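# Stack the desk carton onto the coffee-table carton stack

## Task

Carry the carton that sits on the desk to the coffee table and set it squarely on the top of the carton stack there, rotated to match the other cartons. The robot must not tip over or be left leaning. The carton has to stay put without the robot's help, so open the gripper and withdraw; at the end the arm and hand must be well away from the stack and not over it.

## Robot and tools

Robot: a Hello Robot Stretch 3 with one arm. It has a two-wheeled base (0.33 m long, 0.34 m wide), a lift that slides up a mast, and a telescoping arm that reaches out to the robot's right. A wrist (yaw, pitch, roll) and a two-finger gripper are at its end. The base cannot move sideways, so to move the gripper forward or back you drive the base. A spin in place turns about the point midway between the drive wheels, 0.05 m behind the front edge. With the arm pulled in and the wrist folded, this sweeps a 0.28 m circle. An unfolded, level gripper reaches past that circle.

Frames: the base frame sits on the floor between the drive wheels, with x forward, y to the left and z up. hand_pose is reported in this frame, at the point where closed fingertips meet. With all wrist joints at zero, that hand frame has x up, y back along the arm toward the mast, and z toward the robot's rear. The odometry frame is the base frame as it was when the scene began.

execute_actions: argument "actions" is a list holding one action, or none (an empty list only reports state and images). An action may contain "base", "joints", or both, plus optional "contact_limits". Their motions start together.
- "base" holds a single command, given as an offset from where the base last reported itself. {"translate_m": d} drives straight d metres, forward positive, range -1 to 1. {"rotate_rad": d} spins d radians, counter-clockwise (left) positive, range -3.2 to 3.2.
- "joints" is a set of absolute targets keyed by name, not offsets. Ranges: lift_m 0 to 1.1 m (arm height on the mast); arm_m 0 to 0.52 m (extension); wrist_yaw_rad -1.345 to 4.42 (0 along the arm, positive toward the front, 3.0 folded over the base); wrist_pitch_rad -1.57 to 0.451 (0 level, negative tips fingertips down); wrist_roll_rad -2.911 to 2.911 (0 = fingers side by side, level); gripper_m -0.089 to 0.179 (bigger is wider; the real fingertip gap is 0.007 m less when nearly shut, 0.025 m less when fully open, and zero below 0.007); head_pan_rad -3.953 to 1.73 (0 forward, positive left, -1.57 looks along the arm); head_tilt_rad -1.53 to 0.419 (0 level, negative down).
- "contact_limits": {"arm_m": n} with n a motor_effort percentage from 1 to 100. The arm motion halts (contact_stop) when its effort reaches about n, or -n when retracting. It also caps arm holding force until the next action.
- "cameras": list from head_camera, nav_camera, wrist_camera, all; omitted or null gives all, [] gives none.
Any action is at most 15 s. An unknown key or out-of-range number rejects the whole call and nothing moves. A joint or base left out of an action may still be driving toward its earlier target.

wait: {"seconds": 0 to 10}; commands nothing and returns state and images.
zoom_image: {"camera": name, "region": [x0, y0, x1, y1]} in pixels of that camera's most recent full image, top-left origin, at most 504 by 504.
finished_scene: {"scene": number}; ends the current scene for good and tells whether the task succeeded.

Result lines: base_status and joint_status tell how each motion of the last accepted action ended. "done" (for the base, the wheels turned the commanded amount even if they slipped); "off_target" (stopped short, may still push); "contact_stop", "time_out", "torque_fault" (target dropped). After a contact_stop the arm or lift goes slack until commanded again; a slack lift may sag under load or be pushed up by closing fingers on a surface. on_its_own describes uncommanded things; "held at" is a held target, not a measured position. joint_positions are within tolerances of ±0.004 (lift, arm, gripper), ±0.02 (yaw, roll, head), ±0.05 (pitch). motor_effort is percent of maximum, positive toward larger joint values, peak in brackets; readings carry fixed and random error. Positive wheel effort pushes forward. base_odometry counts wheel turns; turned_by_wheels and turned_by_imu give rotation since the previous result; base_tilt shows forward/right lean in degrees with a few degrees of fixed bias. lidar_m lists 12 distances in 30-degree sectors counter-clockwise from straight ahead (4th left, 7th behind, 10th right), measured in a plane 0.17 m above the floor, 0.15 to 12 m, "-" for nothing; it sees table legs, not tops, misses clear objects and may be blocked by the robot at low lift. wrist_depth_mm (45 to 1000) and head_depth_mm (280 to 4000, image sideways) give 7x7 grids of median depth. Note the stop rule: if one call in a reply reports a stop, later motion calls in that reply are skipped.

Cameras: head_camera and nav_camera move with the head pan/tilt; wrist_camera rides on the gripper. Intrinsics: head 896x504 pinhole, fx=fy 663.844, center (450.779, 253.165); nav 672x504 fisheye, f 329.788, center (336.901, 250.894); wrist 644x364 pinhole, f 309.279, center (321.17, 180.561).

Speed: base runs up to 0.30 m/s and 1.9 rad/s only with lift_m under 0.30, arm_m under 0.03 and wrist_yaw_rad over 2.54; otherwise 0.10 m/s and 0.63 rad/s.

Gripping: close to a gripper_m below the carton's width to hold it (lower squeezes harder, but a stall guard may ease off); open at least 0.02 above the touch value to release. Neither the reading nor "done" proves a grasp, so check images and effort.

Cautions: fold or unfold the wrist only with lift_m 0.32 to 0.95, pitch -0.4, roll near 0; once folded, lift may go down to 0.25. With yaw below -0.4 keep pitch at -0.5 or lower. Pushing the arm into something solid with the gripper above about 0.45 m can tip the robot, especially after a prior contact stop or with a raised contact limit. Don't drive while holding or pressing on something fixed; if the base snags, reverse the move in small steps, pull the gripper free, and drop lift to about 0.2 if still tilted. Wrist, head and base have no contact stop, and hard wrist loads can cause a 10 s torque fault. Avoid dropping, slamming or shoving things; a loose object may occasionally get nudged by something external. The robot keeps its last command while you think.

Each tool is called after "Call:" by a JSON object that holds its "method" and its "body", one argument or row to a line.

## Session

Call:
{"method": "execute_actions", "body": {
  "actions": []
}}

Scene clock: 0.00 s.
base_odometry: x=+0.000 y=+0.000 heading=+0.000 (m, m, rad; odometry frame)
turned_by_wheels: +0.000 (rad since the last result)
turned_by_imu: +0.000 (rad since the last result)
base_tilt: forward=-1.6 right=+0.2 (deg)
lidar_m: 1.35 1.84 1.88 1.50 1.49 1.59 1.91 1.41 1.94 2.05 1.98 1.70
head_depth_mm: 1893 2825 3269 3229 3278 3092 2148 / 1896 2880 3308 3316 3255 2946 1736 / 1898 2836 3118 3194 3190 1607 1573 / 1900 2874 3024 3055 3026 2953 1562 / 1896 2806 2919 2870 2919 2893 1488 / 1811 2708 2759 2782 2757 2792 1486 / 1738 2654 2655 2681 2695 2656 2133
base_status: not commanded
joint_positions: lift_m=+0.582 arm_m=+0.001 wrist_yaw_rad=+3.084 wrist_pitch_rad=-0.380 wrist_roll_rad=-0.004 gripper_m=+0.037 head_pan_rad=-0.017 head_tilt_rad=+0.000
joint_status: not commanded
motor_effort: left_wheel=+1 right_wheel=-1 lift_m=+38 arm_m=-1 wrist_yaw_rad=+0 wrist_pitch_rad=+10 wrist_roll_rad=+0 gripper_m=+0 head_pan_rad=+1 head_tilt_rad=+2 (%)
hand_pose: x=-0.0080 y=+0.0832 z=+0.6035 quat_wxyz=(+0.154, +0.696, +0.114, +0.692) (m; base frame)
wrist_depth_mm: - - - - - - - / - - - - - - - / - - - - - - - / - - - - - - - / - - - - - - 971 / 852 853 853 820 795 810 818 / 744 728 711 717 725 714 705
pictures: head_camera (sideways: a quarter turn clockwise sets it upright), nav_camera (sideways: a quarter turn counterclockwise sets it upright), wrist_camera
Images, in order (width x height): head_camera 896x504, nav_camera 672x504, wrist_camera 644x364.

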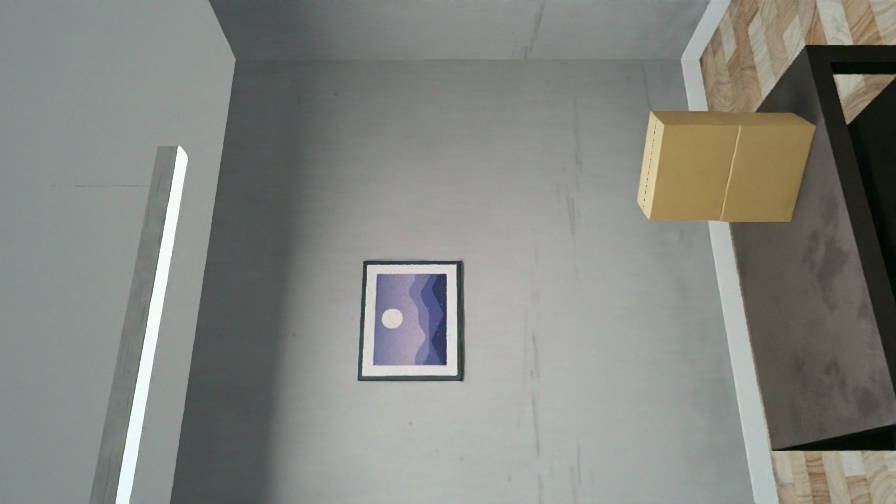

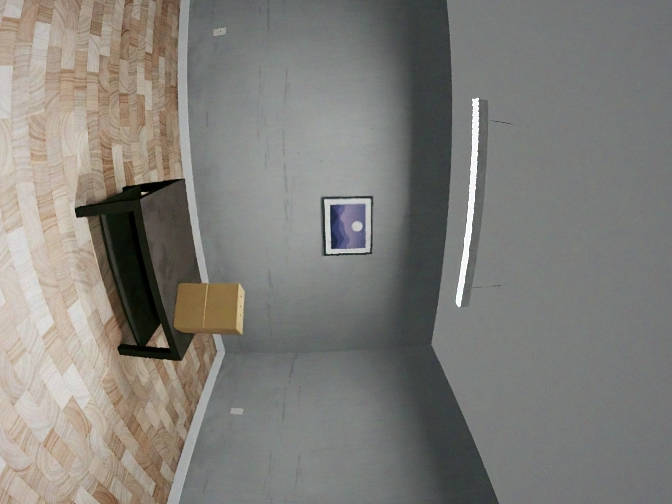

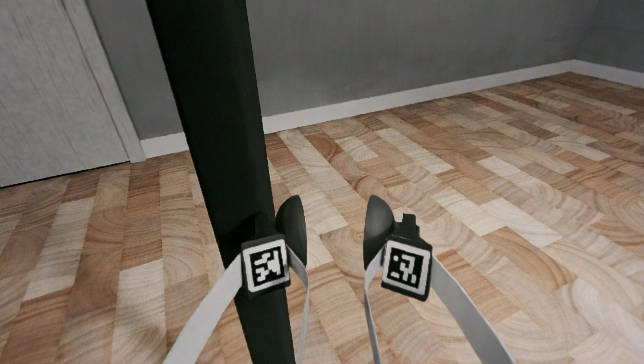

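Call:
{"method": "execute_actions", "body": {
  "actions": [
    {"joints":{"head_tilt_rad":-0.6,"head_pan_rad":-0.2}}
  ],
  "cameras": ["head_camera","nav_camera"]
}}

Call:
{"method": "execute_actions", "body": {
  "actions": [
    {"joints":{"head_tilt_rad":-0.5,"head_pan_rad":-1.8}}
  ],
  "cameras": ["head_camera","nav_camera"]
}}

Call:
{"method": "execute_actions", "body": {
  "actions": [
    {"joints":{"head_pan_rad":1.6}}
  ],
  "cameras": ["head_camera","nav_camera"]
}}

Scene clock: 2.00 s.
base_odometry: x=+0.000 y=+0.000 heading=+0.000 (m, m, rad; odometry frame)
turned_by_wheels: +0.000 (rad since the last result)
turned_by_imu: +0.000 (rad since the last result)
base_tilt: forward=-1.6 right=+0.1 (deg)
lidar_m: 1.35 1.85 1.88 1.50 1.49 1.59 1.91 1.40 1.94 2.05 1.99 1.70
head_depth_mm: 2502 2662 2795 2311 1785 1461 1240 / 2765 2950 3017 2331 1785 1460 1233 / 3049 3324 3248 2216 1772 1454 1240 / 2861 3144 1731 2047 1774 1465 1238 / 2700 2901 1800 1865 1799 1462 1233 / 2586 2823 2960 1727 1744 1465 1244 / 2443 2646 2816 1651 1697 1458 1237
base_status: not commanded
joint_positions: lift_m=+0.582 arm_m=+0.001 wrist_yaw_rad=+3.084 wrist_pitch_rad=-0.380 wrist_roll_rad=-0.004 gripper_m=+0.037 head_pan_rad=-0.193 head_tilt_rad=-0.592
joint_status: all done
motor_effort: left_wheel=+1(1) right_wheel=-1(1) lift_m=+39(38) arm_m=-1(0) wrist_yaw_rad=+0(1) wrist_pitch_rad=+10(10) wrist_roll_rad=+0(0) gripper_m=+0(0) head_pan_rad=-3(20) head_tilt_rad=-4(31) (%)
hand_pose: x=-0.0080 y=+0.0832 z=+0.6035 quat_wxyz=(+0.154, +0.696, +0.114, +0.692) (m; base frame)
wrist_depth_mm: - - - - - - - / - - - - - - - / - - - - - - - / - - - - - - - / - - - - - - 958 / 854 847 856 819 800 823 812 / 732 728 714 718 705 710 699
pictures: head_camera (sideways: a quarter turn clockwise sets it upright), nav_camera (sideways: a quarter turn counterclockwise sets it upright)
Images, in order (width x height): head_camera 896x504, nav_camera 672x504.

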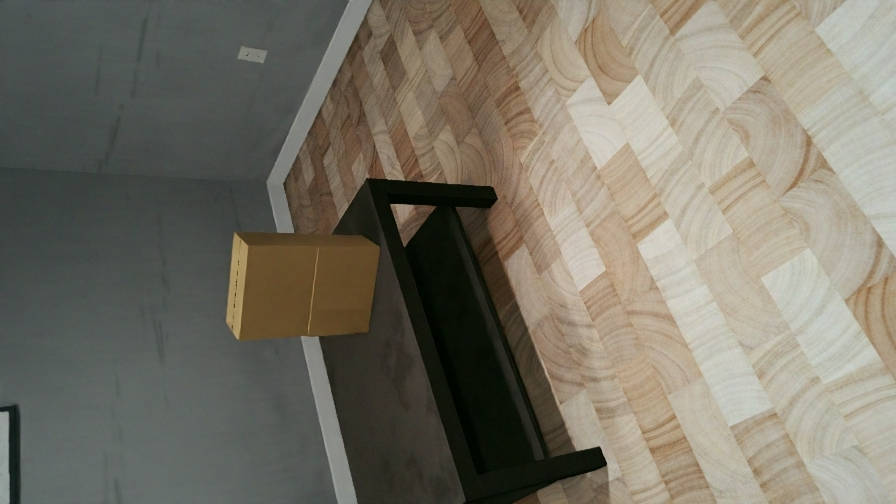

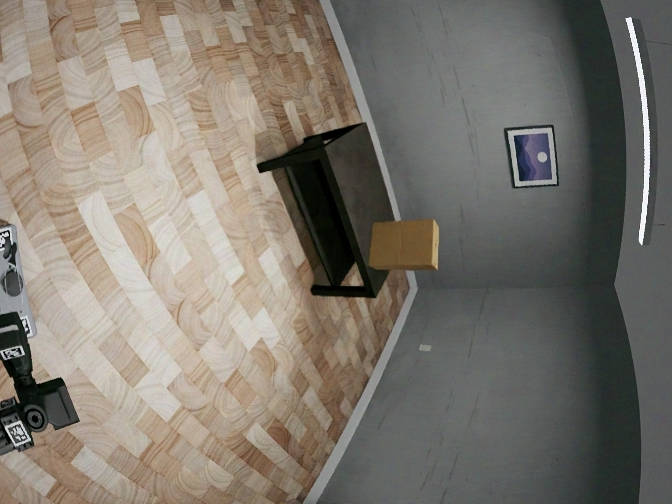

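Scene clock: 3.37 s.
base_odometry: x=+0.000 y=+0.000 heading=+0.000 (m, m, rad; odometry frame)
turned_by_wheels: +0.000 (rad since the last result)
turned_by_imu: +0.000 (rad since the last result)
base_tilt: forward=-1.6 right=+0.1 (deg)
lidar_m: 1.35 1.85 1.87 1.50 1.49 1.59 1.91 1.41 1.94 2.05 1.98 1.70
head_depth_mm: 2030 2151 1476 2348 1974 1565 1301 / 2231 2401 1808 2395 1955 1570 1298 / 2438 2600 2814 2633 1965 1567 1297 / 2335 2500 2721 2627 1957 1564 1293 / 2170 2339 2580 2639 1980 1561 1290 / 2070 2206 2382 2545 1965 1580 1293 / 1967 2026 2141 2261 1963 1565 1305
base_status: not commanded
joint_positions: lift_m=+0.582 arm_m=+0.001 wrist_yaw_rad=+3.084 wrist_pitch_rad=-0.380 wrist_roll_rad=-0.004 gripper_m=+0.037 head_pan_rad=-1.793 head_tilt_rad=-0.507
joint_status: all done
motor_effort: left_wheel=+1(1) right_wheel=+0(1) lift_m=+38(39) arm_m=-1(1) wrist_yaw_rad=+0(1) wrist_pitch_rad=+10(10) wrist_roll_rad=+0(0) gripper_m=+0(0) head_pan_rad=-4(41) head_tilt_rad=+3(13) (%)
hand_pose: x=-0.0080 y=+0.0832 z=+0.6035 quat_wxyz=(+0.154, +0.696, +0.114, +0.692) (m; base frame)
wrist_depth_mm: - - - - - - - / - - - - - - - / - - - - - - - / - - - - - - - / - - - - - - 994 / 850 846 852 836 800 833 820 / 736 720 701 723 706 713 695
pictures: head_camera (sideways: a quarter turn clockwise sets it upright), nav_camera (sideways: a quarter turn counterclockwise sets it upright)
Images, in order (width x height): head_camera 896x504, nav_camera 672x504.

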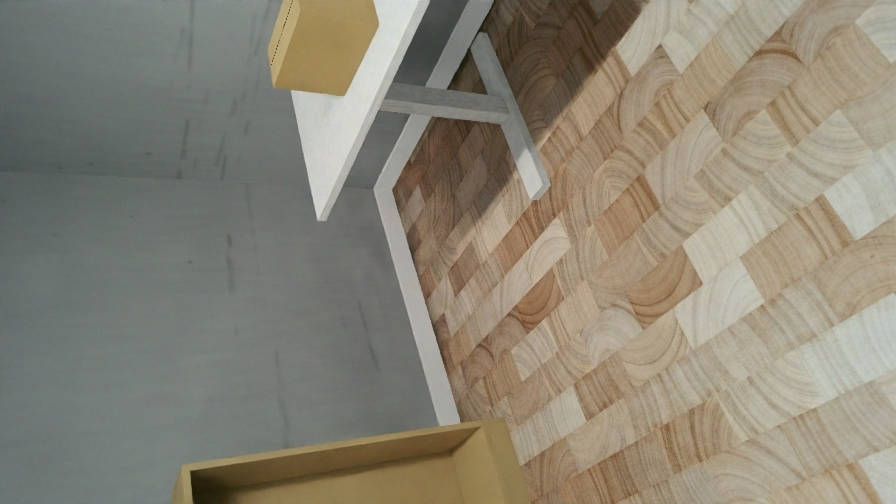

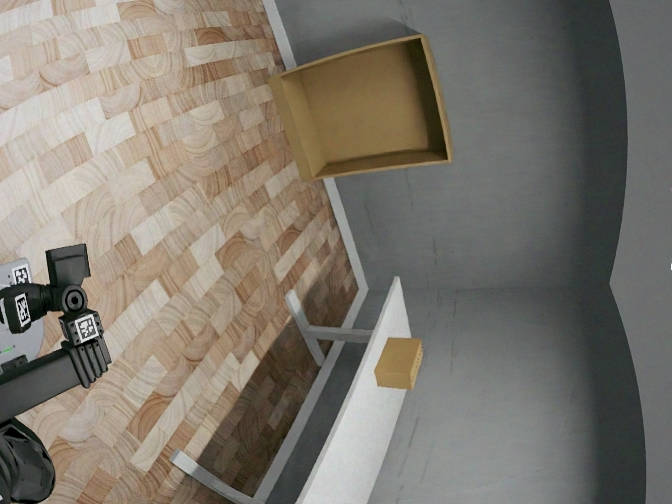

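Scene clock: 5.53 s.
base_odometry: x=+0.000 y=+0.000 heading=+0.000 (m, m, rad; odometry frame)
turned_by_wheels: +0.000 (rad since the last result)
turned_by_imu: +0.000 (rad since the last result)
base_tilt: forward=-1.7 right=+0.0 (deg)
lidar_m: 1.35 1.85 1.88 1.51 1.49 1.60 1.91 1.40 1.94 2.05 1.98 1.70
head_depth_mm: 1476 1619 1801 2048 1959 1561 1291 / 1416 1549 1729 1918 1967 1580 1297 / 1369 1481 1636 1836 1959 1558 1295 / 1327 1449 1585 1744 1895 1562 1293 / 1282 1403 1527 1680 1830 1561 1302 / 1244 1337 1464 1608 1781 1558 1297 / 1205 1296 1398 1536 1708 1619 -
base_status: not commanded
joint_positions: lift_m=+0.582 arm_m=+0.001 wrist_yaw_rad=+3.084 wrist_pitch_rad=-0.380 wrist_roll_rad=-0.004 gripper_m=+0.037 head_pan_rad=+1.593 head_tilt_rad=-0.507
joint_status: all done
motor_effort: left_wheel=+1(1) right_wheel=-1(1) lift_m=+38(38) arm_m=+0(1) wrist_yaw_rad=+0(0) wrist_pitch_rad=+10(10) wrist_roll_rad=+0(0) gripper_m=+0(0) head_pan_rad=+4(42) head_tilt_rad=+3(3) (%)
hand_pose: x=-0.0080 y=+0.0832 z=+0.6035 quat_wxyz=(+0.154, +0.696, +0.114, +0.692) (m; base frame)
wrist_depth_mm: - - - - - - - / - - - - - - - / - - - - - - - / - - - - - - - / - - - - - - 977 / 844 843 865 834 801 825 805 / 720 735 712 726 703 717 707
pictures: head_camera (sideways: a quarter turn clockwise sets it upright), nav_camera (sideways: a quarter turn counterclockwise sets it upright)
Images, in order (width x height): head_camera 896x504, nav_camera 672x504.

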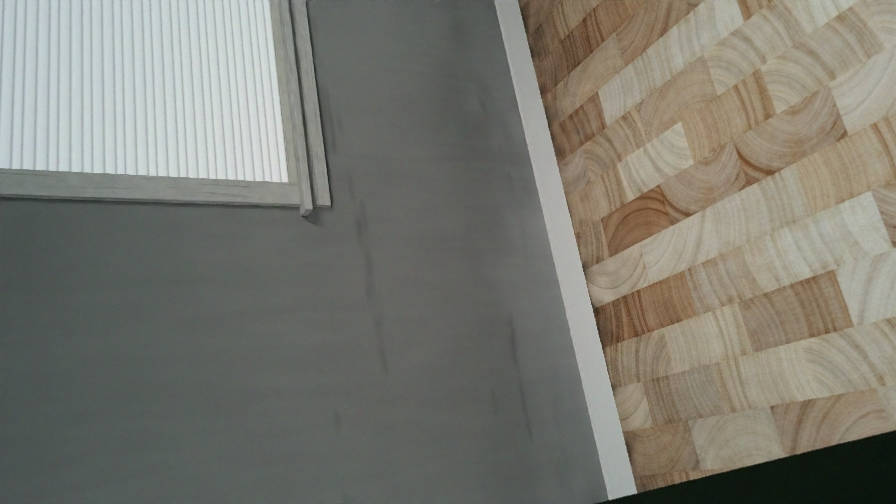

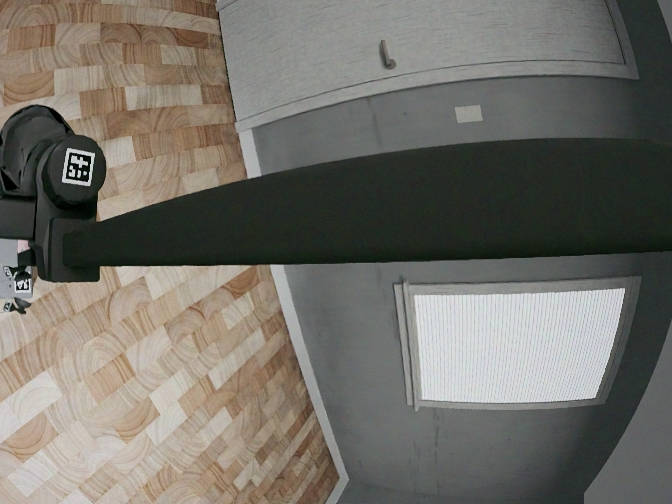

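Call:
{"method": "execute_actions", "body": {
  "actions": [
    {"joints":{"head_pan_rad":-2.2,"head_tilt_rad":-0.35}}
  ],
  "cameras": ["head_camera"]
}}

Scene clock: 10.53 s.
base_odometry: x=+0.000 y=+0.000 heading=+0.000 (m, m, rad; odometry frame)
turned_by_wheels: +0.000 (rad since the last result)
turned_by_imu: -0.001 (rad since the last result)
base_tilt: forward=-1.7 right=+0.2 (deg)
lidar_m: 1.35 1.85 1.87 1.50 1.49 1.60 1.91 1.41 1.94 2.06 1.98 1.70
head_depth_mm: 1619 1706 1808 1652 1281 1806 1443 / 1726 1807 1933 1668 2103 1806 1447 / 1812 1922 2048 1654 2255 1815 1448 / 1926 2053 2199 1554 2423 1830 1453 / 2062 2208 2375 1575 2213 1821 1452 / 2204 2363 2514 2574 2430 1808 1464 / 2366 2508 2665 2783 2408 1810 1447
base_status: not commanded
joint_positions: lift_m=+0.582 arm_m=+0.001 wrist_yaw_rad=+3.084 wrist_pitch_rad=-0.380 wrist_roll_rad=-0.004 gripper_m=+0.037 head_pan_rad=-2.193 head_tilt_rad=-0.359
joint_status: all done
motor_effort: left_wheel=+1(1) right_wheel=+0(1) lift_m=+39(39) arm_m=-1(1) wrist_yaw_rad=+0(0) wrist_pitch_rad=+10(10) wrist_roll_rad=+0(0) gripper_m=+1(0) head_pan_rad=-3(41) head_tilt_rad=+4(17) (%)
hand_pose: x=-0.0080 y=+0.0832 z=+0.6035 quat_wxyz=(+0.154, +0.696, +0.114, +0.692) (m; base frame)
wrist_depth_mm: - - - - - - - / - - - - - - - / - - - - - - - / - - - - - - - / - - - - - - 961 / 856 845 863 845 772 821 823 / 727 740 715 717 715 712 707
pictures: head_camera (sideways: a quarter turn clockwise sets it upright)
Images, in order (width x height): head_camera 896x504.

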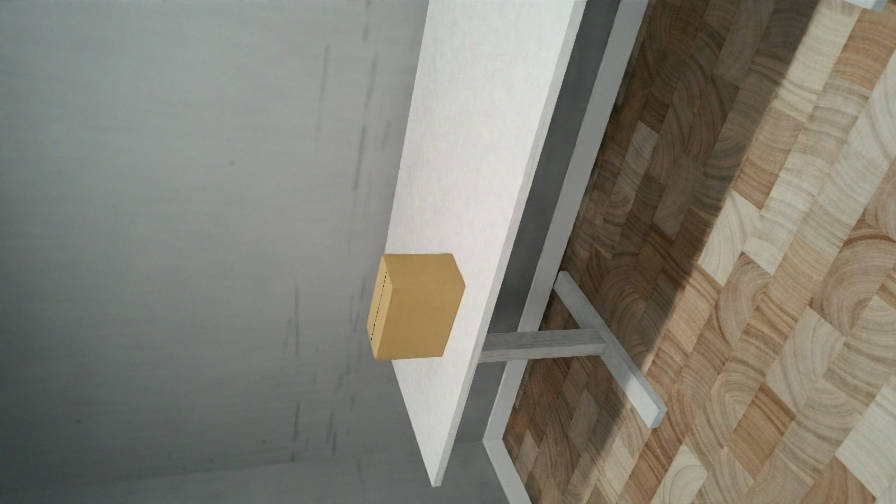

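Call:
{"method": "execute_actions", "body": {
  "actions": [
    {"joints":{"lift_m":0.9,"wrist_pitch_rad":-0.4}}
  ],
  "cameras": []
}}

Call:
{"method": "execute_actions", "body": {
  "actions": [
    {"joints":{"lift_m":1.1,"wrist_yaw_rad":0, "arm_m":0.05}}
  ],
  "cameras": []
}}

Call:
{"method": "execute_actions", "body": {
  "actions": [
    {"joints":{"wrist_pitch_rad":-1.57,"gripper_m":0.179,"head_tilt_rad":-0.2},"base":{"rotate_rad":-2.57}}
  ]
}}

Scene clock: 15.73 s.
base_odometry: x=+0.000 y=+0.000 heading=+0.000 (m, m, rad; odometry frame)
turned_by_wheels: +0.000 (rad since the last result)
turned_by_imu: -0.001 (rad since the last result)
base_tilt: forward=-1.5 right=-0.1 (deg)
lidar_m: 1.35 1.84 1.87 1.50 1.49 1.60 1.90 1.40 1.94 2.05 1.99 1.70
head_depth_mm: 1636 1718 1804 1662 1275 1818 1454 / 1724 1829 1929 1660 2101 1806 1438 / 1813 1911 2040 1666 2257 1806 1529 / 1933 2079 2177 1561 2401 1823 1537 / 2036 2186 2328 1569 2199 1817 1491 / 2196 2384 2560 2552 2444 1805 1465 / 2369 2509 2693 2808 2411 1809 1447
base_status: not commanded
joint_positions: lift_m=+0.900 arm_m=+0.001 wrist_yaw_rad=+3.084 wrist_pitch_rad=-0.416 wrist_roll_rad=-0.004 gripper_m=+0.037 head_pan_rad=-2.193 head_tilt_rad=-0.359
joint_status: all done
motor_effort: left_wheel=+1(1) right_wheel=-1(1) lift_m=+47(49) arm_m=-1(1) wrist_yaw_rad=+0(0) wrist_pitch_rad=+10(10) wrist_roll_rad=+0(0) gripper_m=+0(0) head_pan_rad=-4(3) head_tilt_rad=+4(4) (%)
hand_pose: x=-0.0083 y=+0.0788 z=+0.9129 quat_wxyz=(+0.166, +0.694, +0.127, +0.689) (m; base frame)
wrist_depth_mm: - - - - - - - / - - - - - - - / - - - - - - - / - - - - - - - / - - - - - - - / - - - - - - - / - - - - - - -
pictures: none
No camera images: the call's "cameras" was empty. Leave "cameras" out to get every camera's image.

Scene clock: 18.40 s.
base_odometry: x=+0.000 y=+0.000 heading=+0.000 (m, m, rad; odometry frame)
turned_by_wheels: +0.000 (rad since the last result)
turned_by_imu: -0.001 (rad since the last result)
base_tilt: forward=-1.5 right=+0.0 (deg)
lidar_m: 1.35 1.85 1.88 1.50 1.49 1.59 1.91 1.40 1.94 2.05 1.97 1.70
head_depth_mm: 1616 - - - 1285 1815 1445 / 1688 - - 1438 2142 1811 1450 / - - - 1439 2259 1808 1444 / - - - 1437 2364 1798 1456 / 2036 - - - - 1805 1452 / 2185 - - - - 1789 1460 / 2342 - - - - 1744 1450
base_status: not commanded
joint_positions: lift_m=+1.100 arm_m=+0.050 wrist_yaw_rad=+0.003 wrist_pitch_rad=-0.416 wrist_roll_rad=-0.004 gripper_m=+0.037 head_pan_rad=-2.193 head_tilt_rad=-0.359
joint_status: all done
motor_effort: left_wheel=+1(1) right_wheel=-1(1) lift_m=+47(47) arm_m=+5(6) wrist_yaw_rad=-2(3) wrist_pitch_rad=+10(10) wrist_roll_rad=+0(0) gripper_m=+0(0) head_pan_rad=-3(3) head_tilt_rad=+4(4) (%)
hand_pose: x=-0.0208 y=-0.4192 z=+1.1128 quat_wxyz=(+0.694, +0.148, -0.690, -0.145) (m; base frame)
wrist_depth_mm: - - - - - - - / - - - - - - - / - - - - - - - / - - - - - - 887 / - - - - - - - / - - - - - - - / - - - - - - -
pictures: none
No camera images: the call's "cameras" was empty. Leave "cameras" out to get every camera's image.

Scene clock: 23.40 s.
base_odometry: x=+0.000 y=+0.000 heading=-2.570 (m, m, rad; odometry frame)
turned_by_wheels: -2.570 (rad since the last result)
turned_by_imu: -2.548 (rad since the last result)
base_tilt: forward=-1.6 right=+0.0 (deg)
lidar_m: 1.40 1.94 2.05 1.98 1.69 1.35 2.86 1.80 1.49 1.48 1.63 1.90
head_depth_mm: 1645 1702 - - - 2029 1672 / 1561 1627 - - - 1949 1667 / 1496 1537 - - 1819 1860 1649 / 1427 1465 - - - 1762 1676 / 1373 1416 - - - - 1673 / 1316 1354 - - - - 1615 / 1272 1316 - - - - 1555
base_status: done
joint_positions: lift_m=+1.100 arm_m=+0.050 wrist_yaw_rad=+0.003 wrist_pitch_rad=-1.565 wrist_roll_rad=-0.004 gripper_m=+0.179 head_pan_rad=-2.193 head_tilt_rad=-0.211
joint_status: all done
motor_effort: left_wheel=+5(9) right_wheel=-3(5) lift_m=+46(47) arm_m=+5(5) wrist_yaw_rad=-3(3) wrist_pitch_rad=-3(9) wrist_roll_rad=+0(0) gripper_m=+1(100) head_pan_rad=-3(4) head_tilt_rad=+5(17) (%)
hand_pose: x=-0.0217 y=-0.1721 z=+0.9820 quat_wxyz=(+0.503, +0.500, -0.499, -0.497) (m; base frame)
wrist_depth_mm: - - - - - - - / - - - - - - - / - - - - - - - / - - - - - - - / - - - - - - - / - - - - - - - / - - - - - - -
pictures: head_camera (sideways: a quarter turn clockwise sets it upright), nav_camera (sideways: a quarter turn counterclockwise sets it upright), wrist_camera
Images, in order (width x height): head_camera 896x504, nav_camera 672x504, wrist_camera 644x364.

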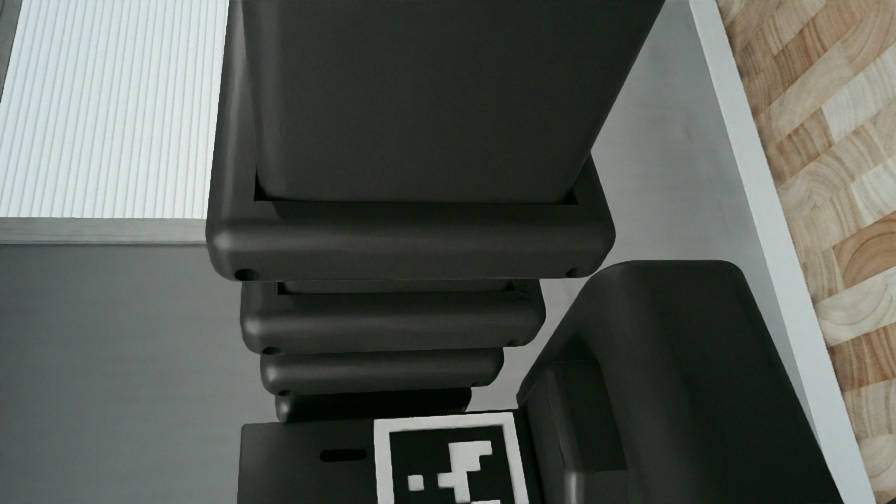

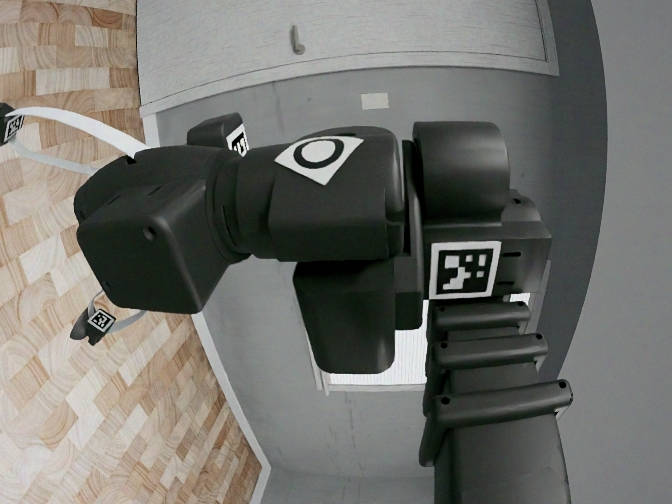

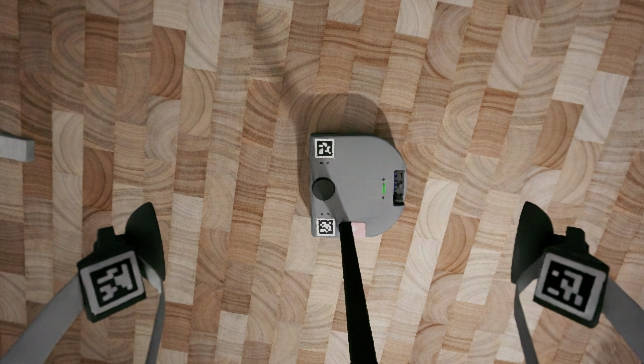

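Call:
{"method": "execute_actions", "body": {
  "actions": [
    {"joints":{"head_pan_rad":0.15,"head_tilt_rad":-0.45}}
  ],
  "cameras": ["head_camera"]
}}

Scene clock: 25.93 s.
base_odometry: x=+0.000 y=+0.000 heading=-2.570 (m, m, rad; odometry frame)
turned_by_wheels: +0.000 (rad since the last result)
turned_by_imu: -0.001 (rad since the last result)
base_tilt: forward=-1.6 right=+0.0 (deg)
lidar_m: 1.40 1.94 2.05 1.98 1.70 1.35 2.86 1.80 1.49 1.48 1.64 1.90
head_depth_mm: 1540 1638 1759 1342 2011 1642 1342 / 1579 1698 1804 1349 2056 1649 1352 / 1645 1756 1877 1344 2105 1666 1353 / 1679 1831 1933 1422 2135 1653 1362 / 1755 1890 2028 1513 2132 1664 1349 / 1818 1955 2083 1546 2128 1653 1352 / 1894 2055 2132 1534 2060 1664 1357
base_status: not commanded
joint_positions: lift_m=+1.100 arm_m=+0.050 wrist_yaw_rad=+0.003 wrist_pitch_rad=-1.565 wrist_roll_rad=-0.004 gripper_m=+0.179 head_pan_rad=+0.143 head_tilt_rad=-0.444
joint_status: all done
motor_effort: left_wheel=+4(4) right_wheel=-3(3) lift_m=+47(47) arm_m=+4(5) wrist_yaw_rad=-2(2) wrist_pitch_rad=-3(3) wrist_roll_rad=+0(0) gripper_m=+0(1) head_pan_rad=+4(42) head_tilt_rad=-3(18) (%)
hand_pose: x=-0.0217 y=-0.1721 z=+0.9820 quat_wxyz=(+0.503, +0.500, -0.499, -0.497) (m; base frame)
wrist_depth_mm: - - - - - - - / - - - - - - - / - - - - - - - / - - - - - - - / - - - - - - - / - - - - - - - / - - - - - - -
pictures: head_camera (sideways: a quarter turn clockwise sets it upright)
Images, in order (width x height): head_camera 896x504.

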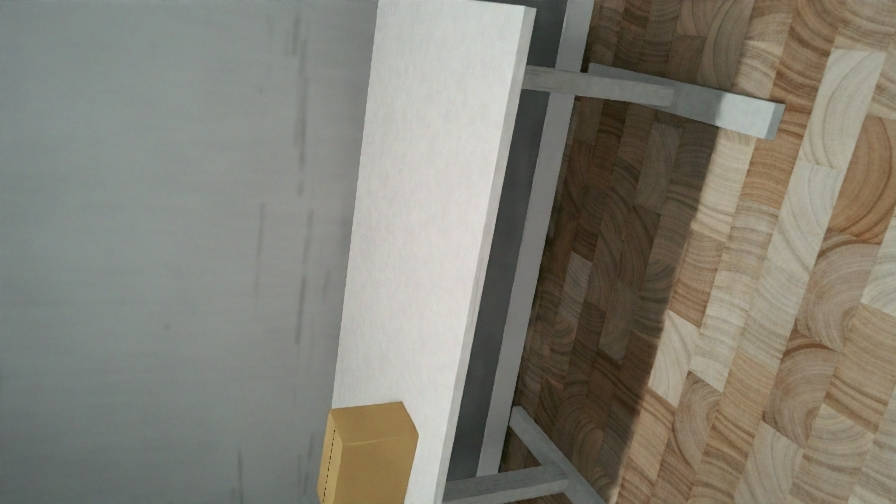

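Call:
{"method": "execute_actions", "body": {
  "actions": [
    {"base":{"rotate_rad":0.69},"joints":{"head_pan_rad":-0.6}}
  ],
  "cameras": []
}}

Call:
{"method": "execute_actions", "body": {
  "actions": [
    {"base":{"translate_m":1.0}}
  ],
  "cameras": ["nav_camera"]
}}

Call:
{"method": "execute_actions", "body": {
  "actions": [
    {"base":{"translate_m":0.25}}
  ],
  "cameras": []
}}

Call:
{"method": "execute_actions", "body": {
  "actions": [
    {"base":{"rotate_rad":0.69},"joints":{"head_pan_rad":-1.57,"head_tilt_rad":-0.9}}
  ]
}}

Scene clock: 30.60 s.
base_odometry: x=+0.000 y=+0.000 heading=-1.880 (m, m, rad; odometry frame)
turned_by_wheels: +0.690 (rad since the last result)
turned_by_imu: +0.683 (rad since the last result)
base_tilt: forward=-1.6 right=+0.0 (deg)
lidar_m: 1.94 1.98 2.28 1.70 2.87 2.58 1.64 1.49 1.47 1.80 1.40 1.89
head_depth_mm: 1527 1644 1754 1518 2030 1645 1353 / 1587 1687 1813 1341 1993 1681 1352 / 1607 1751 1853 1348 2164 1663 1354 / 1667 1806 1909 1421 2140 1646 1358 / 1698 1861 1950 1522 2122 1663 1363 / 1764 1905 2053 1507 2149 1662 1364 / 1830 1981 2095 1498 2151 1664 1357
base_status: done
joint_positions: lift_m=+1.100 arm_m=+0.050 wrist_yaw_rad=+0.003 wrist_pitch_rad=-1.565 wrist_roll_rad=-0.004 gripper_m=+0.179 head_pan_rad=-0.593 head_tilt_rad=-0.444
joint_status: all done
motor_effort: left_wheel=-2(5) right_wheel=+2(4) lift_m=+46(46) arm_m=+4(4) wrist_yaw_rad=-2(1) wrist_pitch_rad=-3(3) wrist_roll_rad=+0(0) gripper_m=+0(0) head_pan_rad=-3(40) head_tilt_rad=-3(3) (%)
hand_pose: x=-0.0217 y=-0.1720 z=+0.9821 quat_wxyz=(+0.503, +0.500, -0.499, -0.497) (m; base frame)
wrist_depth_mm: - - - - - - - / - - - - - - - / - - - - - - - / - - - - - - - / - - - - - - - / - - - - - - - / - - - - - - -
pictures: none
No camera images: the call's "cameras" was empty. Leave "cameras" out to get every camera's image.

Scene clock: 42.00 s.
base_odometry: x=-0.304 y=-0.953 heading=-1.880 (m, m, rad; odometry frame)
turned_by_wheels: +0.000 (rad since the last result)
turned_by_imu: +0.002 (rad since the last result)
base_tilt: forward=-1.7 right=+0.0 (deg)
lidar_m: 0.98 1.19 1.44 1.85 3.49 2.05 2.49 2.24 2.17 1.01 1.26 0.96
head_depth_mm: 1005 1082 1165 1232 949 740 606 / 1030 1110 1200 1266 952 743 624 / 1063 1144 1241 1300 692 696 659 / 1099 1180 1283 1346 692 716 1256 / 1129 1218 1325 1345 720 745 1293 / 1167 1253 1386 1346 884 745 1305 / 1206 1307 1427 1558 957 769 1362
base_status: done
joint_positions: lift_m=+1.100 arm_m=+0.050 wrist_yaw_rad=+0.003 wrist_pitch_rad=-1.565 wrist_roll_rad=-0.004 gripper_m=+0.179 head_pan_rad=-0.593 head_tilt_rad=-0.444
joint_status: not commanded
motor_effort: left_wheel=-2(2) right_wheel=+2(5) lift_m=+47(46) arm_m=+4(4) wrist_yaw_rad=-2(3) wrist_pitch_rad=-3(3) wrist_roll_rad=+0(0) gripper_m=+1(0) head_pan_rad=-3(3) head_tilt_rad=-2(3) (%)
hand_pose: x=-0.0217 y=-0.1720 z=+0.9821 quat_wxyz=(+0.503, +0.500, -0.499, -0.497) (m; base frame)
wrist_depth_mm: 388 - - - - - - / 413 - - - - - - / - - - - - - - / - - - - - - - / - - - - - - - / - - - - - - - / - - - - - - -
pictures: nav_camera (sideways: a quarter turn counterclockwise sets it upright)
Images, in order (width x height): nav_camera 672x504.

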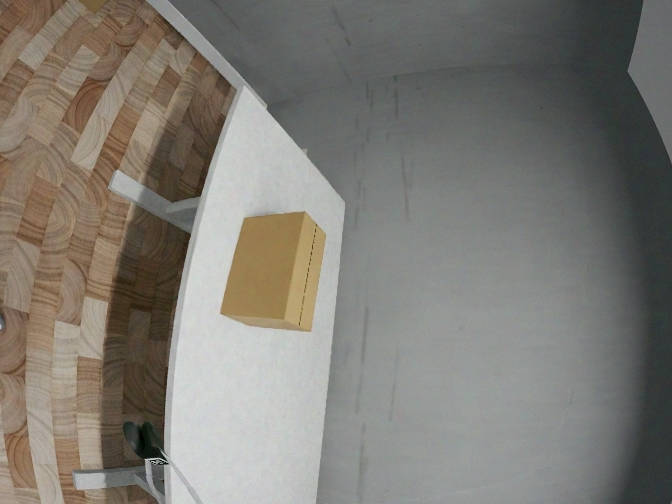

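Scene clock: 46.00 s.
base_odometry: x=-0.381 y=-1.191 heading=-1.880 (m, m, rad; odometry frame)
turned_by_wheels: +0.000 (rad since the last result)
turned_by_imu: +0.000 (rad since the last result)
base_tilt: forward=-1.7 right=+0.2 (deg)
lidar_m: 1.36 1.31 1.01 1.39 3.19 2.25 2.70 2.42 1.05 1.05 1.10 0.72
head_depth_mm: 871 934 1009 1095 954 514 494 / 896 968 1041 1137 962 515 528 / 928 997 1079 1160 960 532 564 / 953 1028 1115 1205 955 551 587 / 985 1060 1156 1233 956 744 609 / 1016 1102 1209 1322 953 743 608 / 1051 1137 1253 1376 1509 744 608
base_status: done
joint_positions: lift_m=+1.100 arm_m=+0.050 wrist_yaw_rad=+0.003 wrist_pitch_rad=-1.565 wrist_roll_rad=-0.004 gripper_m=+0.179 head_pan_rad=-0.593 head_tilt_rad=-0.444
joint_status: not commanded
motor_effort: left_wheel=-2(3) right_wheel=+2(4) lift_m=+47(46) arm_m=+4(4) wrist_yaw_rad=-3(2) wrist_pitch_rad=-3(3) wrist_roll_rad=+0(0) gripper_m=+0(1) head_pan_rad=-4(3) head_tilt_rad=-3(3) (%)
hand_pose: x=-0.0217 y=-0.1720 z=+0.9821 quat_wxyz=(+0.503, +0.500, -0.499, -0.497) (m; base frame)
wrist_depth_mm: 307 381 380 - - - - / 374 398 406 - - - - / 413 413 - - - - - / 428 - - - - - - / 460 - - - - - - / - - - - - - - / - - - - - - -
pictures: none
No camera images: the call's "cameras" was empty. Leave "cameras" out to get every camera's image.

Scene clock: 48.03 s.
base_odometry: x=-0.381 y=-1.191 heading=-1.190 (m, m, rad; odometry frame)
turned_by_wheels: +0.690 (rad since the last result)
turned_by_imu: +0.683 (rad since the last result)
base_tilt: forward=-1.5 right=+0.2 (deg)
lidar_m: 1.01 1.31 1.86 2.13 2.73 2.54 2.43 1.05 1.14 1.10 0.72 1.36
head_depth_mm: - - 831 689 622 1245 1116 / - - - - 612 1243 1114 / - - - - 611 1245 1121 / 976 1055 589 - 621 1247 1117 / 984 1054 583 604 624 1252 1118 / 979 1051 598 643 650 1226 1107 / 985 1048 859 721 636 1237 1121
base_status: done
joint_positions: lift_m=+1.100 arm_m=+0.050 wrist_yaw_rad=+0.003 wrist_pitch_rad=-1.565 wrist_roll_rad=-0.004 gripper_m=+0.179 head_pan_rad=-1.563 head_tilt_rad=-0.889
joint_status: all done
motor_effort: left_wheel=-2(5) right_wheel=+2(5) lift_m=+47(47) arm_m=+4(4) wrist_yaw_rad=-2(2) wrist_pitch_rad=-3(3) wrist_roll_rad=+0(0) gripper_m=+0(0) head_pan_rad=-3(41) head_tilt_rad=-5(27) (%)
hand_pose: x=-0.0217 y=-0.1720 z=+0.9821 quat_wxyz=(+0.503, +0.500, -0.499, -0.497) (m; base frame)
wrist_depth_mm: 385 386 384 380 378 374 371 / - - - - - - - / - - - - - - - / - - - - - - - / - - - - - - - / - - - - - - - / - - - - - - -
pictures: head_camera (sideways: a quarter turn clockwise sets it upright), nav_camera (sideways: a quarter turn counterclockwise sets it upright), wrist_camera
Images, in order (width x height): head_camera 896x504, nav_camera 672x504, wrist_camera 644x364.

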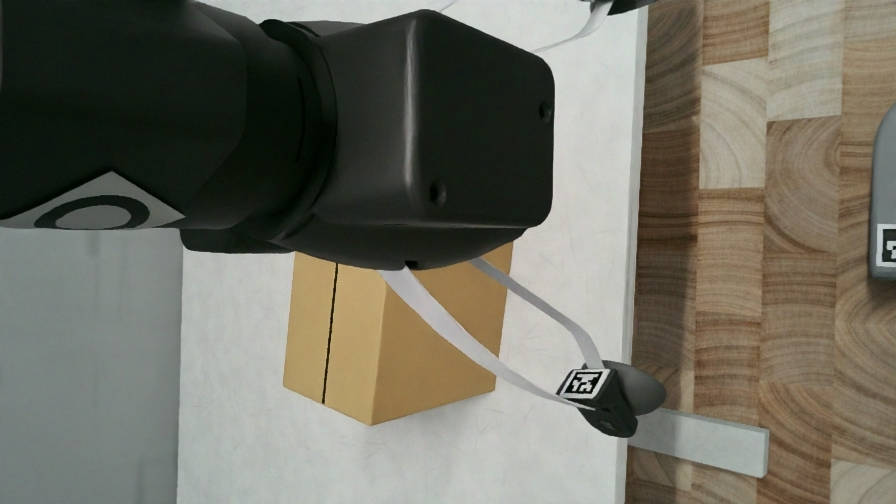

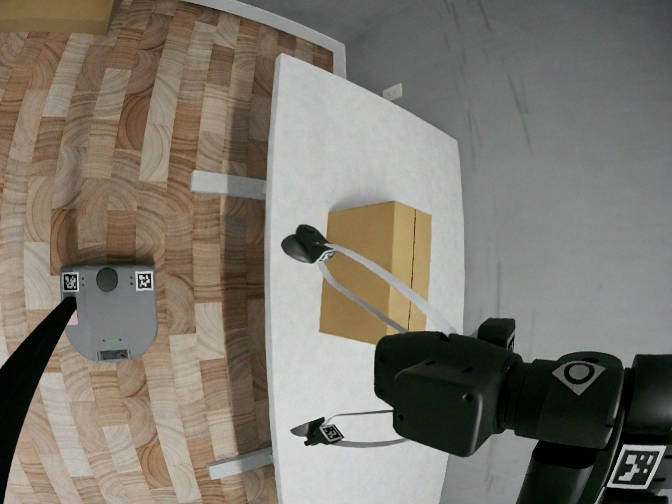

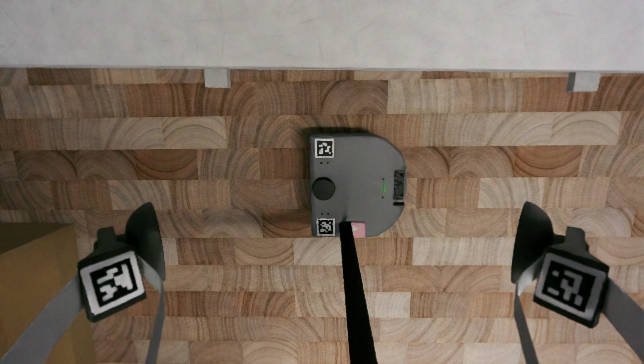

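Call:
{"method": "execute_actions", "body": {
  "actions": [
    {"joints":{"wrist_yaw_rad":1.57,"arm_m":0.33}}
  ]
}}

Scene clock: 51.67 s.
base_odometry: x=-0.381 y=-1.191 heading=-1.190 (m, m, rad; odometry frame)
turned_by_wheels: +0.000 (rad since the last result)
turned_by_imu: -0.001 (rad since the last result)
base_tilt: forward=-1.6 right=-0.1 (deg)
lidar_m: 1.01 1.31 1.86 2.13 2.73 2.54 2.43 1.05 1.14 1.10 0.72 1.36
head_depth_mm: 971 1049 853 721 621 1248 1112 / 995 1048 855 705 620 1241 1113 / 975 1019 559 571 623 1251 1126 / 995 1049 581 586 624 1254 1112 / 983 1046 582 602 623 1250 1115 / 981 1051 599 660 637 1256 1112 / 981 1051 856 720 638 1237 1123
base_status: not commanded
joint_positions: lift_m=+1.100 arm_m=+0.330 wrist_yaw_rad=+1.567 wrist_pitch_rad=-1.565 wrist_roll_rad=-0.004 gripper_m=+0.179 head_pan_rad=-1.563 head_tilt_rad=-0.889
joint_status: all done
motor_effort: left_wheel=-2(2) right_wheel=+2(2) lift_m=+47(47) arm_m=+5(6) wrist_yaw_rad=+3(1) wrist_pitch_rad=-3(3) wrist_roll_rad=+0(0) gripper_m=+0(0) head_pan_rad=-3(4) head_tilt_rad=-5(5) (%)
hand_pose: x=-0.0441 y=-0.4747 z=+0.9821 quat_wxyz=(+0.707, +0.707, -0.001, +0.002) (m; base frame)
wrist_depth_mm: - - 378 214 214 373 368 / - - 393 222 223 384 381 / - - 405 230 393 397 397 / - - 419 239 407 409 408 / - - 442 245 423 429 425 / - - 458 451 450 446 434 / - - 478 472 463 463 458
pictures: head_camera (sideways: a quarter turn clockwise sets it upright), nav_camera (sideways: a quarter turn counterclockwise sets it upright), wrist_camera
Images, in order (width x height): head_camera 896x504, nav_camera 672x504, wrist_camera 644x364.

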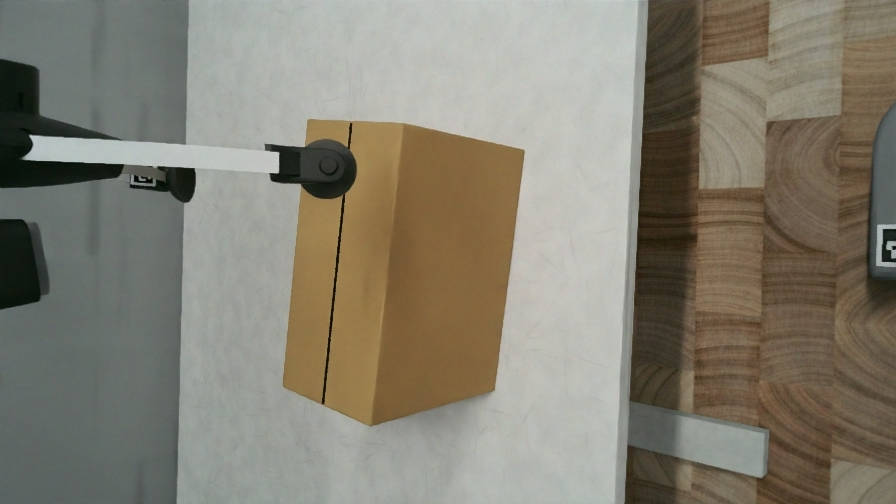

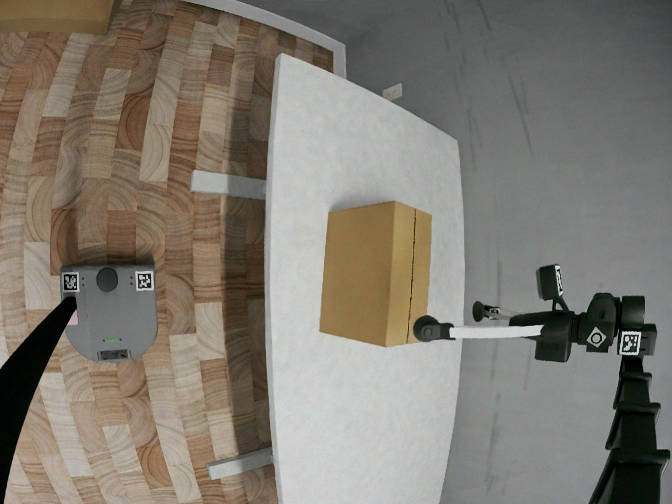

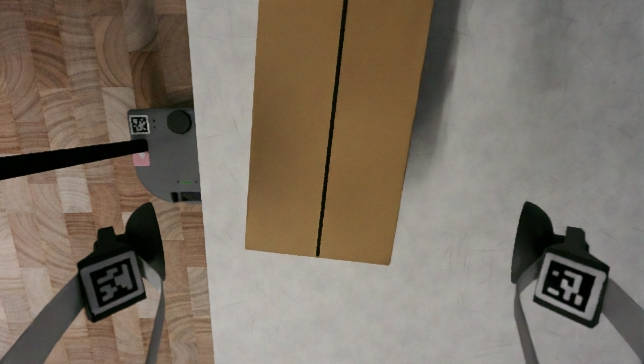

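Call:
{"method": "execute_actions", "body": {
  "actions": [
    {"joints":{"wrist_yaw_rad":1.44,"arm_m":0.30},"base":{"translate_m":0.072}}
  ],
  "cameras": ["head_camera","wrist_camera"]
}}

Scene clock: 55.37 s.
base_odometry: x=-0.354 y=-1.258 heading=-1.191 (m, m, rad; odometry frame)
turned_by_wheels: +0.000 (rad since the last result)
turned_by_imu: -0.001 (rad since the last result)
base_tilt: forward=-1.8 right=+0.1 (deg)
lidar_m: 0.94 1.24 1.34 2.13 2.74 2.61 2.50 1.11 1.14 1.10 0.70 1.29
head_depth_mm: 975 1049 849 687 624 1247 1119 / 1007 1052 582 571 623 1251 1116 / 991 1053 598 586 626 1247 1123 / 1014 1055 580 602 622 1246 1116 / 996 1053 831 676 621 1248 1116 / 979 1050 856 721 639 1216 1121 / 981 1053 854 720 636 1249 1114
base_status: done
joint_positions: lift_m=+1.100 arm_m=+0.300 wrist_yaw_rad=+1.443 wrist_pitch_rad=-1.565 wrist_roll_rad=-0.004 gripper_m=+0.179 head_pan_rad=-1.563 head_tilt_rad=-0.889
joint_status: all done
motor_effort: left_wheel=-2(2) right_wheel=+1(6) lift_m=+47(47) arm_m=-6(8) wrist_yaw_rad=-2(1) wrist_pitch_rad=-3(3) wrist_roll_rad=+0(0) gripper_m=+1(0) head_pan_rad=-3(4) head_tilt_rad=-6(5) (%)
hand_pose: x=-0.0439 y=-0.4427 z=+0.9821 quat_wxyz=(+0.706, +0.705, -0.045, -0.042) (m; base frame)
wrist_depth_mm: - - 379 218 214 372 372 / - - 394 222 220 385 379 / - - 408 231 226 401 395 / - - 425 240 236 413 412 / - - - 248 245 427 420 / - - - 259 255 444 434 / - - - 471 465 462 463
pictures: head_camera (sideways: a quarter turn clockwise sets it upright), wrist_camera
Images, in order (width x height): head_camera 896x504, wrist_camera 644x364.

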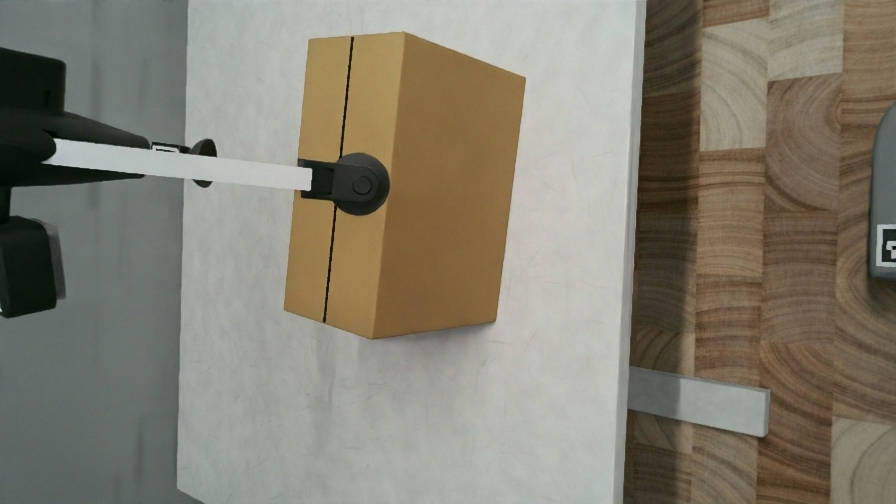

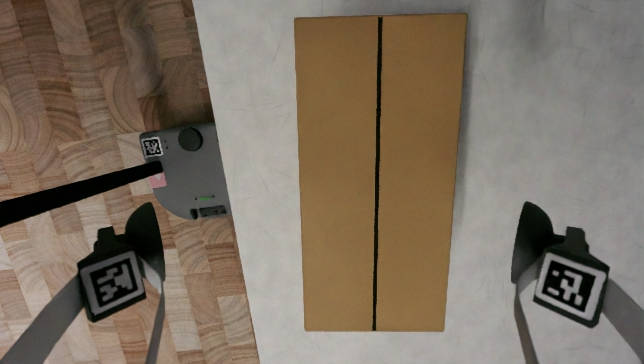

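Call:
{"method": "execute_actions", "body": {
  "actions": [
    {"joints":{"arm_m":0.328}}
  ],
  "cameras": ["wrist_camera"]
}}

Call:
{"method": "execute_actions", "body": {
  "actions": [
    {"joints":{"lift_m":1.03}}
  ],
  "cameras": ["wrist_camera","head_camera"]
}}

Scene clock: 58.90 s.
base_odometry: x=-0.354 y=-1.258 heading=-1.191 (m, m, rad; odometry frame)
turned_by_wheels: +0.000 (rad since the last result)
turned_by_imu: -0.001 (rad since the last result)
base_tilt: forward=-1.6 right=+0.1 (deg)
lidar_m: 0.94 1.24 1.34 2.13 2.74 2.62 2.50 1.11 1.14 1.10 0.69 1.28
head_depth_mm: 967 1047 853 690 623 1248 1111 / 997 1046 581 572 622 1248 1113 / 978 1014 573 587 623 1240 1122 / 996 1047 581 600 621 1244 1116 / 981 1048 830 677 624 1248 1113 / 977 1045 857 720 637 1227 1111 / 985 1055 859 722 636 1251 1116
base_status: not commanded
joint_positions: lift_m=+1.100 arm_m=+0.328 wrist_yaw_rad=+1.443 wrist_pitch_rad=-1.565 wrist_roll_rad=-0.004 gripper_m=+0.179 head_pan_rad=-1.563 head_tilt_rad=-0.889
joint_status: all done
motor_effort: left_wheel=-2(2) right_wheel=+1(1) lift_m=+47(46) arm_m=+5(6) wrist_yaw_rad=-2(3) wrist_pitch_rad=-3(3) wrist_roll_rad=+0(0) gripper_m=+0(0) head_pan_rad=-3(3) head_tilt_rad=-5(5) (%)
hand_pose: x=-0.0439 y=-0.4699 z=+0.9821 quat_wxyz=(+0.706, +0.705, -0.045, -0.042) (m; base frame)
wrist_depth_mm: - - 382 217 370 372 370 / - - 391 222 223 384 382 / - - 409 229 231 395 397 / - - 419 238 240 411 407 / - - 438 246 247 425 421 / - - 459 257 257 444 440 / - - - 467 467 466 455
pictures: wrist_camera
Images, in order (width x height): wrist_camera 644x364.

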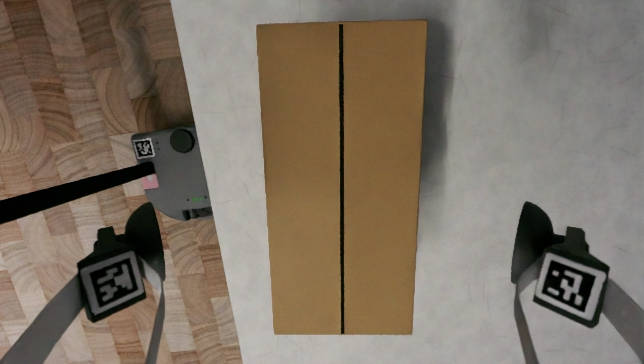

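Scene clock: 60.37 s.
base_odometry: x=-0.354 y=-1.258 heading=-1.191 (m, m, rad; odometry frame)
turned_by_wheels: +0.000 (rad since the last result)
turned_by_imu: +0.000 (rad since the last result)
base_tilt: forward=-1.6 right=+0.2 (deg)
lidar_m: 0.94 1.23 1.34 2.13 2.74 2.61 2.50 1.11 1.14 1.10 0.69 1.29
head_depth_mm: 968 1050 850 691 620 1252 1116 / - 1018 582 571 623 1252 1116 / - 1017 581 600 624 1240 1123 / 953 1019 579 601 623 1251 1114 / 977 1052 833 676 623 1247 1112 / 987 1056 860 718 634 1224 1118 / 983 1052 850 721 639 1252 1114
base_status: not commanded
joint_positions: lift_m=+1.030 arm_m=+0.328 wrist_yaw_rad=+1.443 wrist_pitch_rad=-1.565 wrist_roll_rad=-0.004 gripper_m=+0.179 head_pan_rad=-1.563 head_tilt_rad=-0.889
joint_status: all done
motor_effort: left_wheel=-2(2) right_wheel=+2(1) lift_m=+30(43) arm_m=+5(5) wrist_yaw_rad=-2(2) wrist_pitch_rad=-3(3) wrist_roll_rad=+0(0) gripper_m=+0(0) head_pan_rad=-3(3) head_tilt_rad=-5(5) (%)
hand_pose: x=-0.0439 y=-0.4699 z=+0.9126 quat_wxyz=(+0.706, +0.705, -0.045, -0.042) (m; base frame)
wrist_depth_mm: - 985 154 151 150 311 308 / - - 159 156 155 322 316 / - - 336 163 160 331 329 / - - 348 167 166 344 340 / - - 358 174 172 360 352 / - - 378 180 180 372 360 / - - 396 188 186 384 385
pictures: head_camera (sideways: a quarter turn clockwise sets it upright), wrist_camera
Images, in order (width x height): head_camera 896x504, wrist_camera 644x364.

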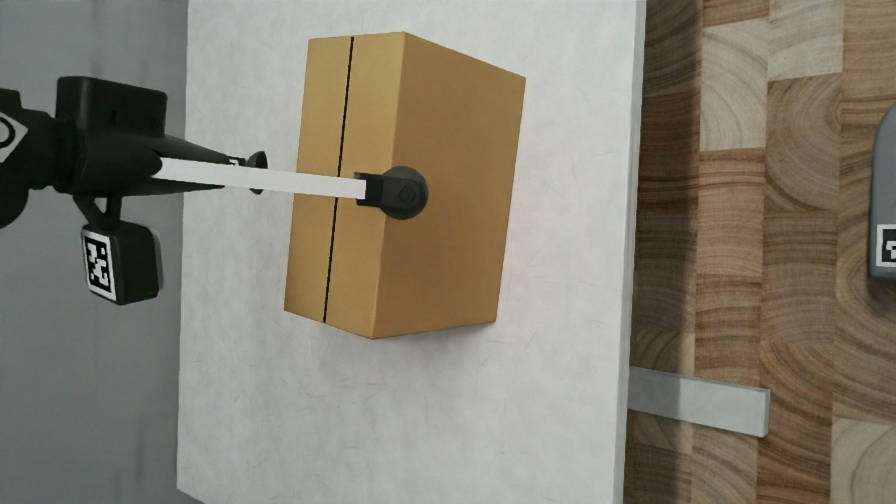

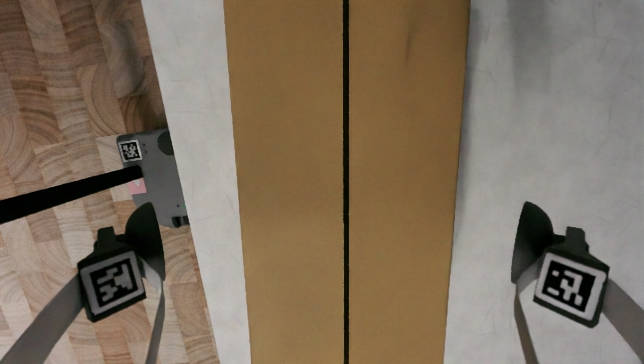

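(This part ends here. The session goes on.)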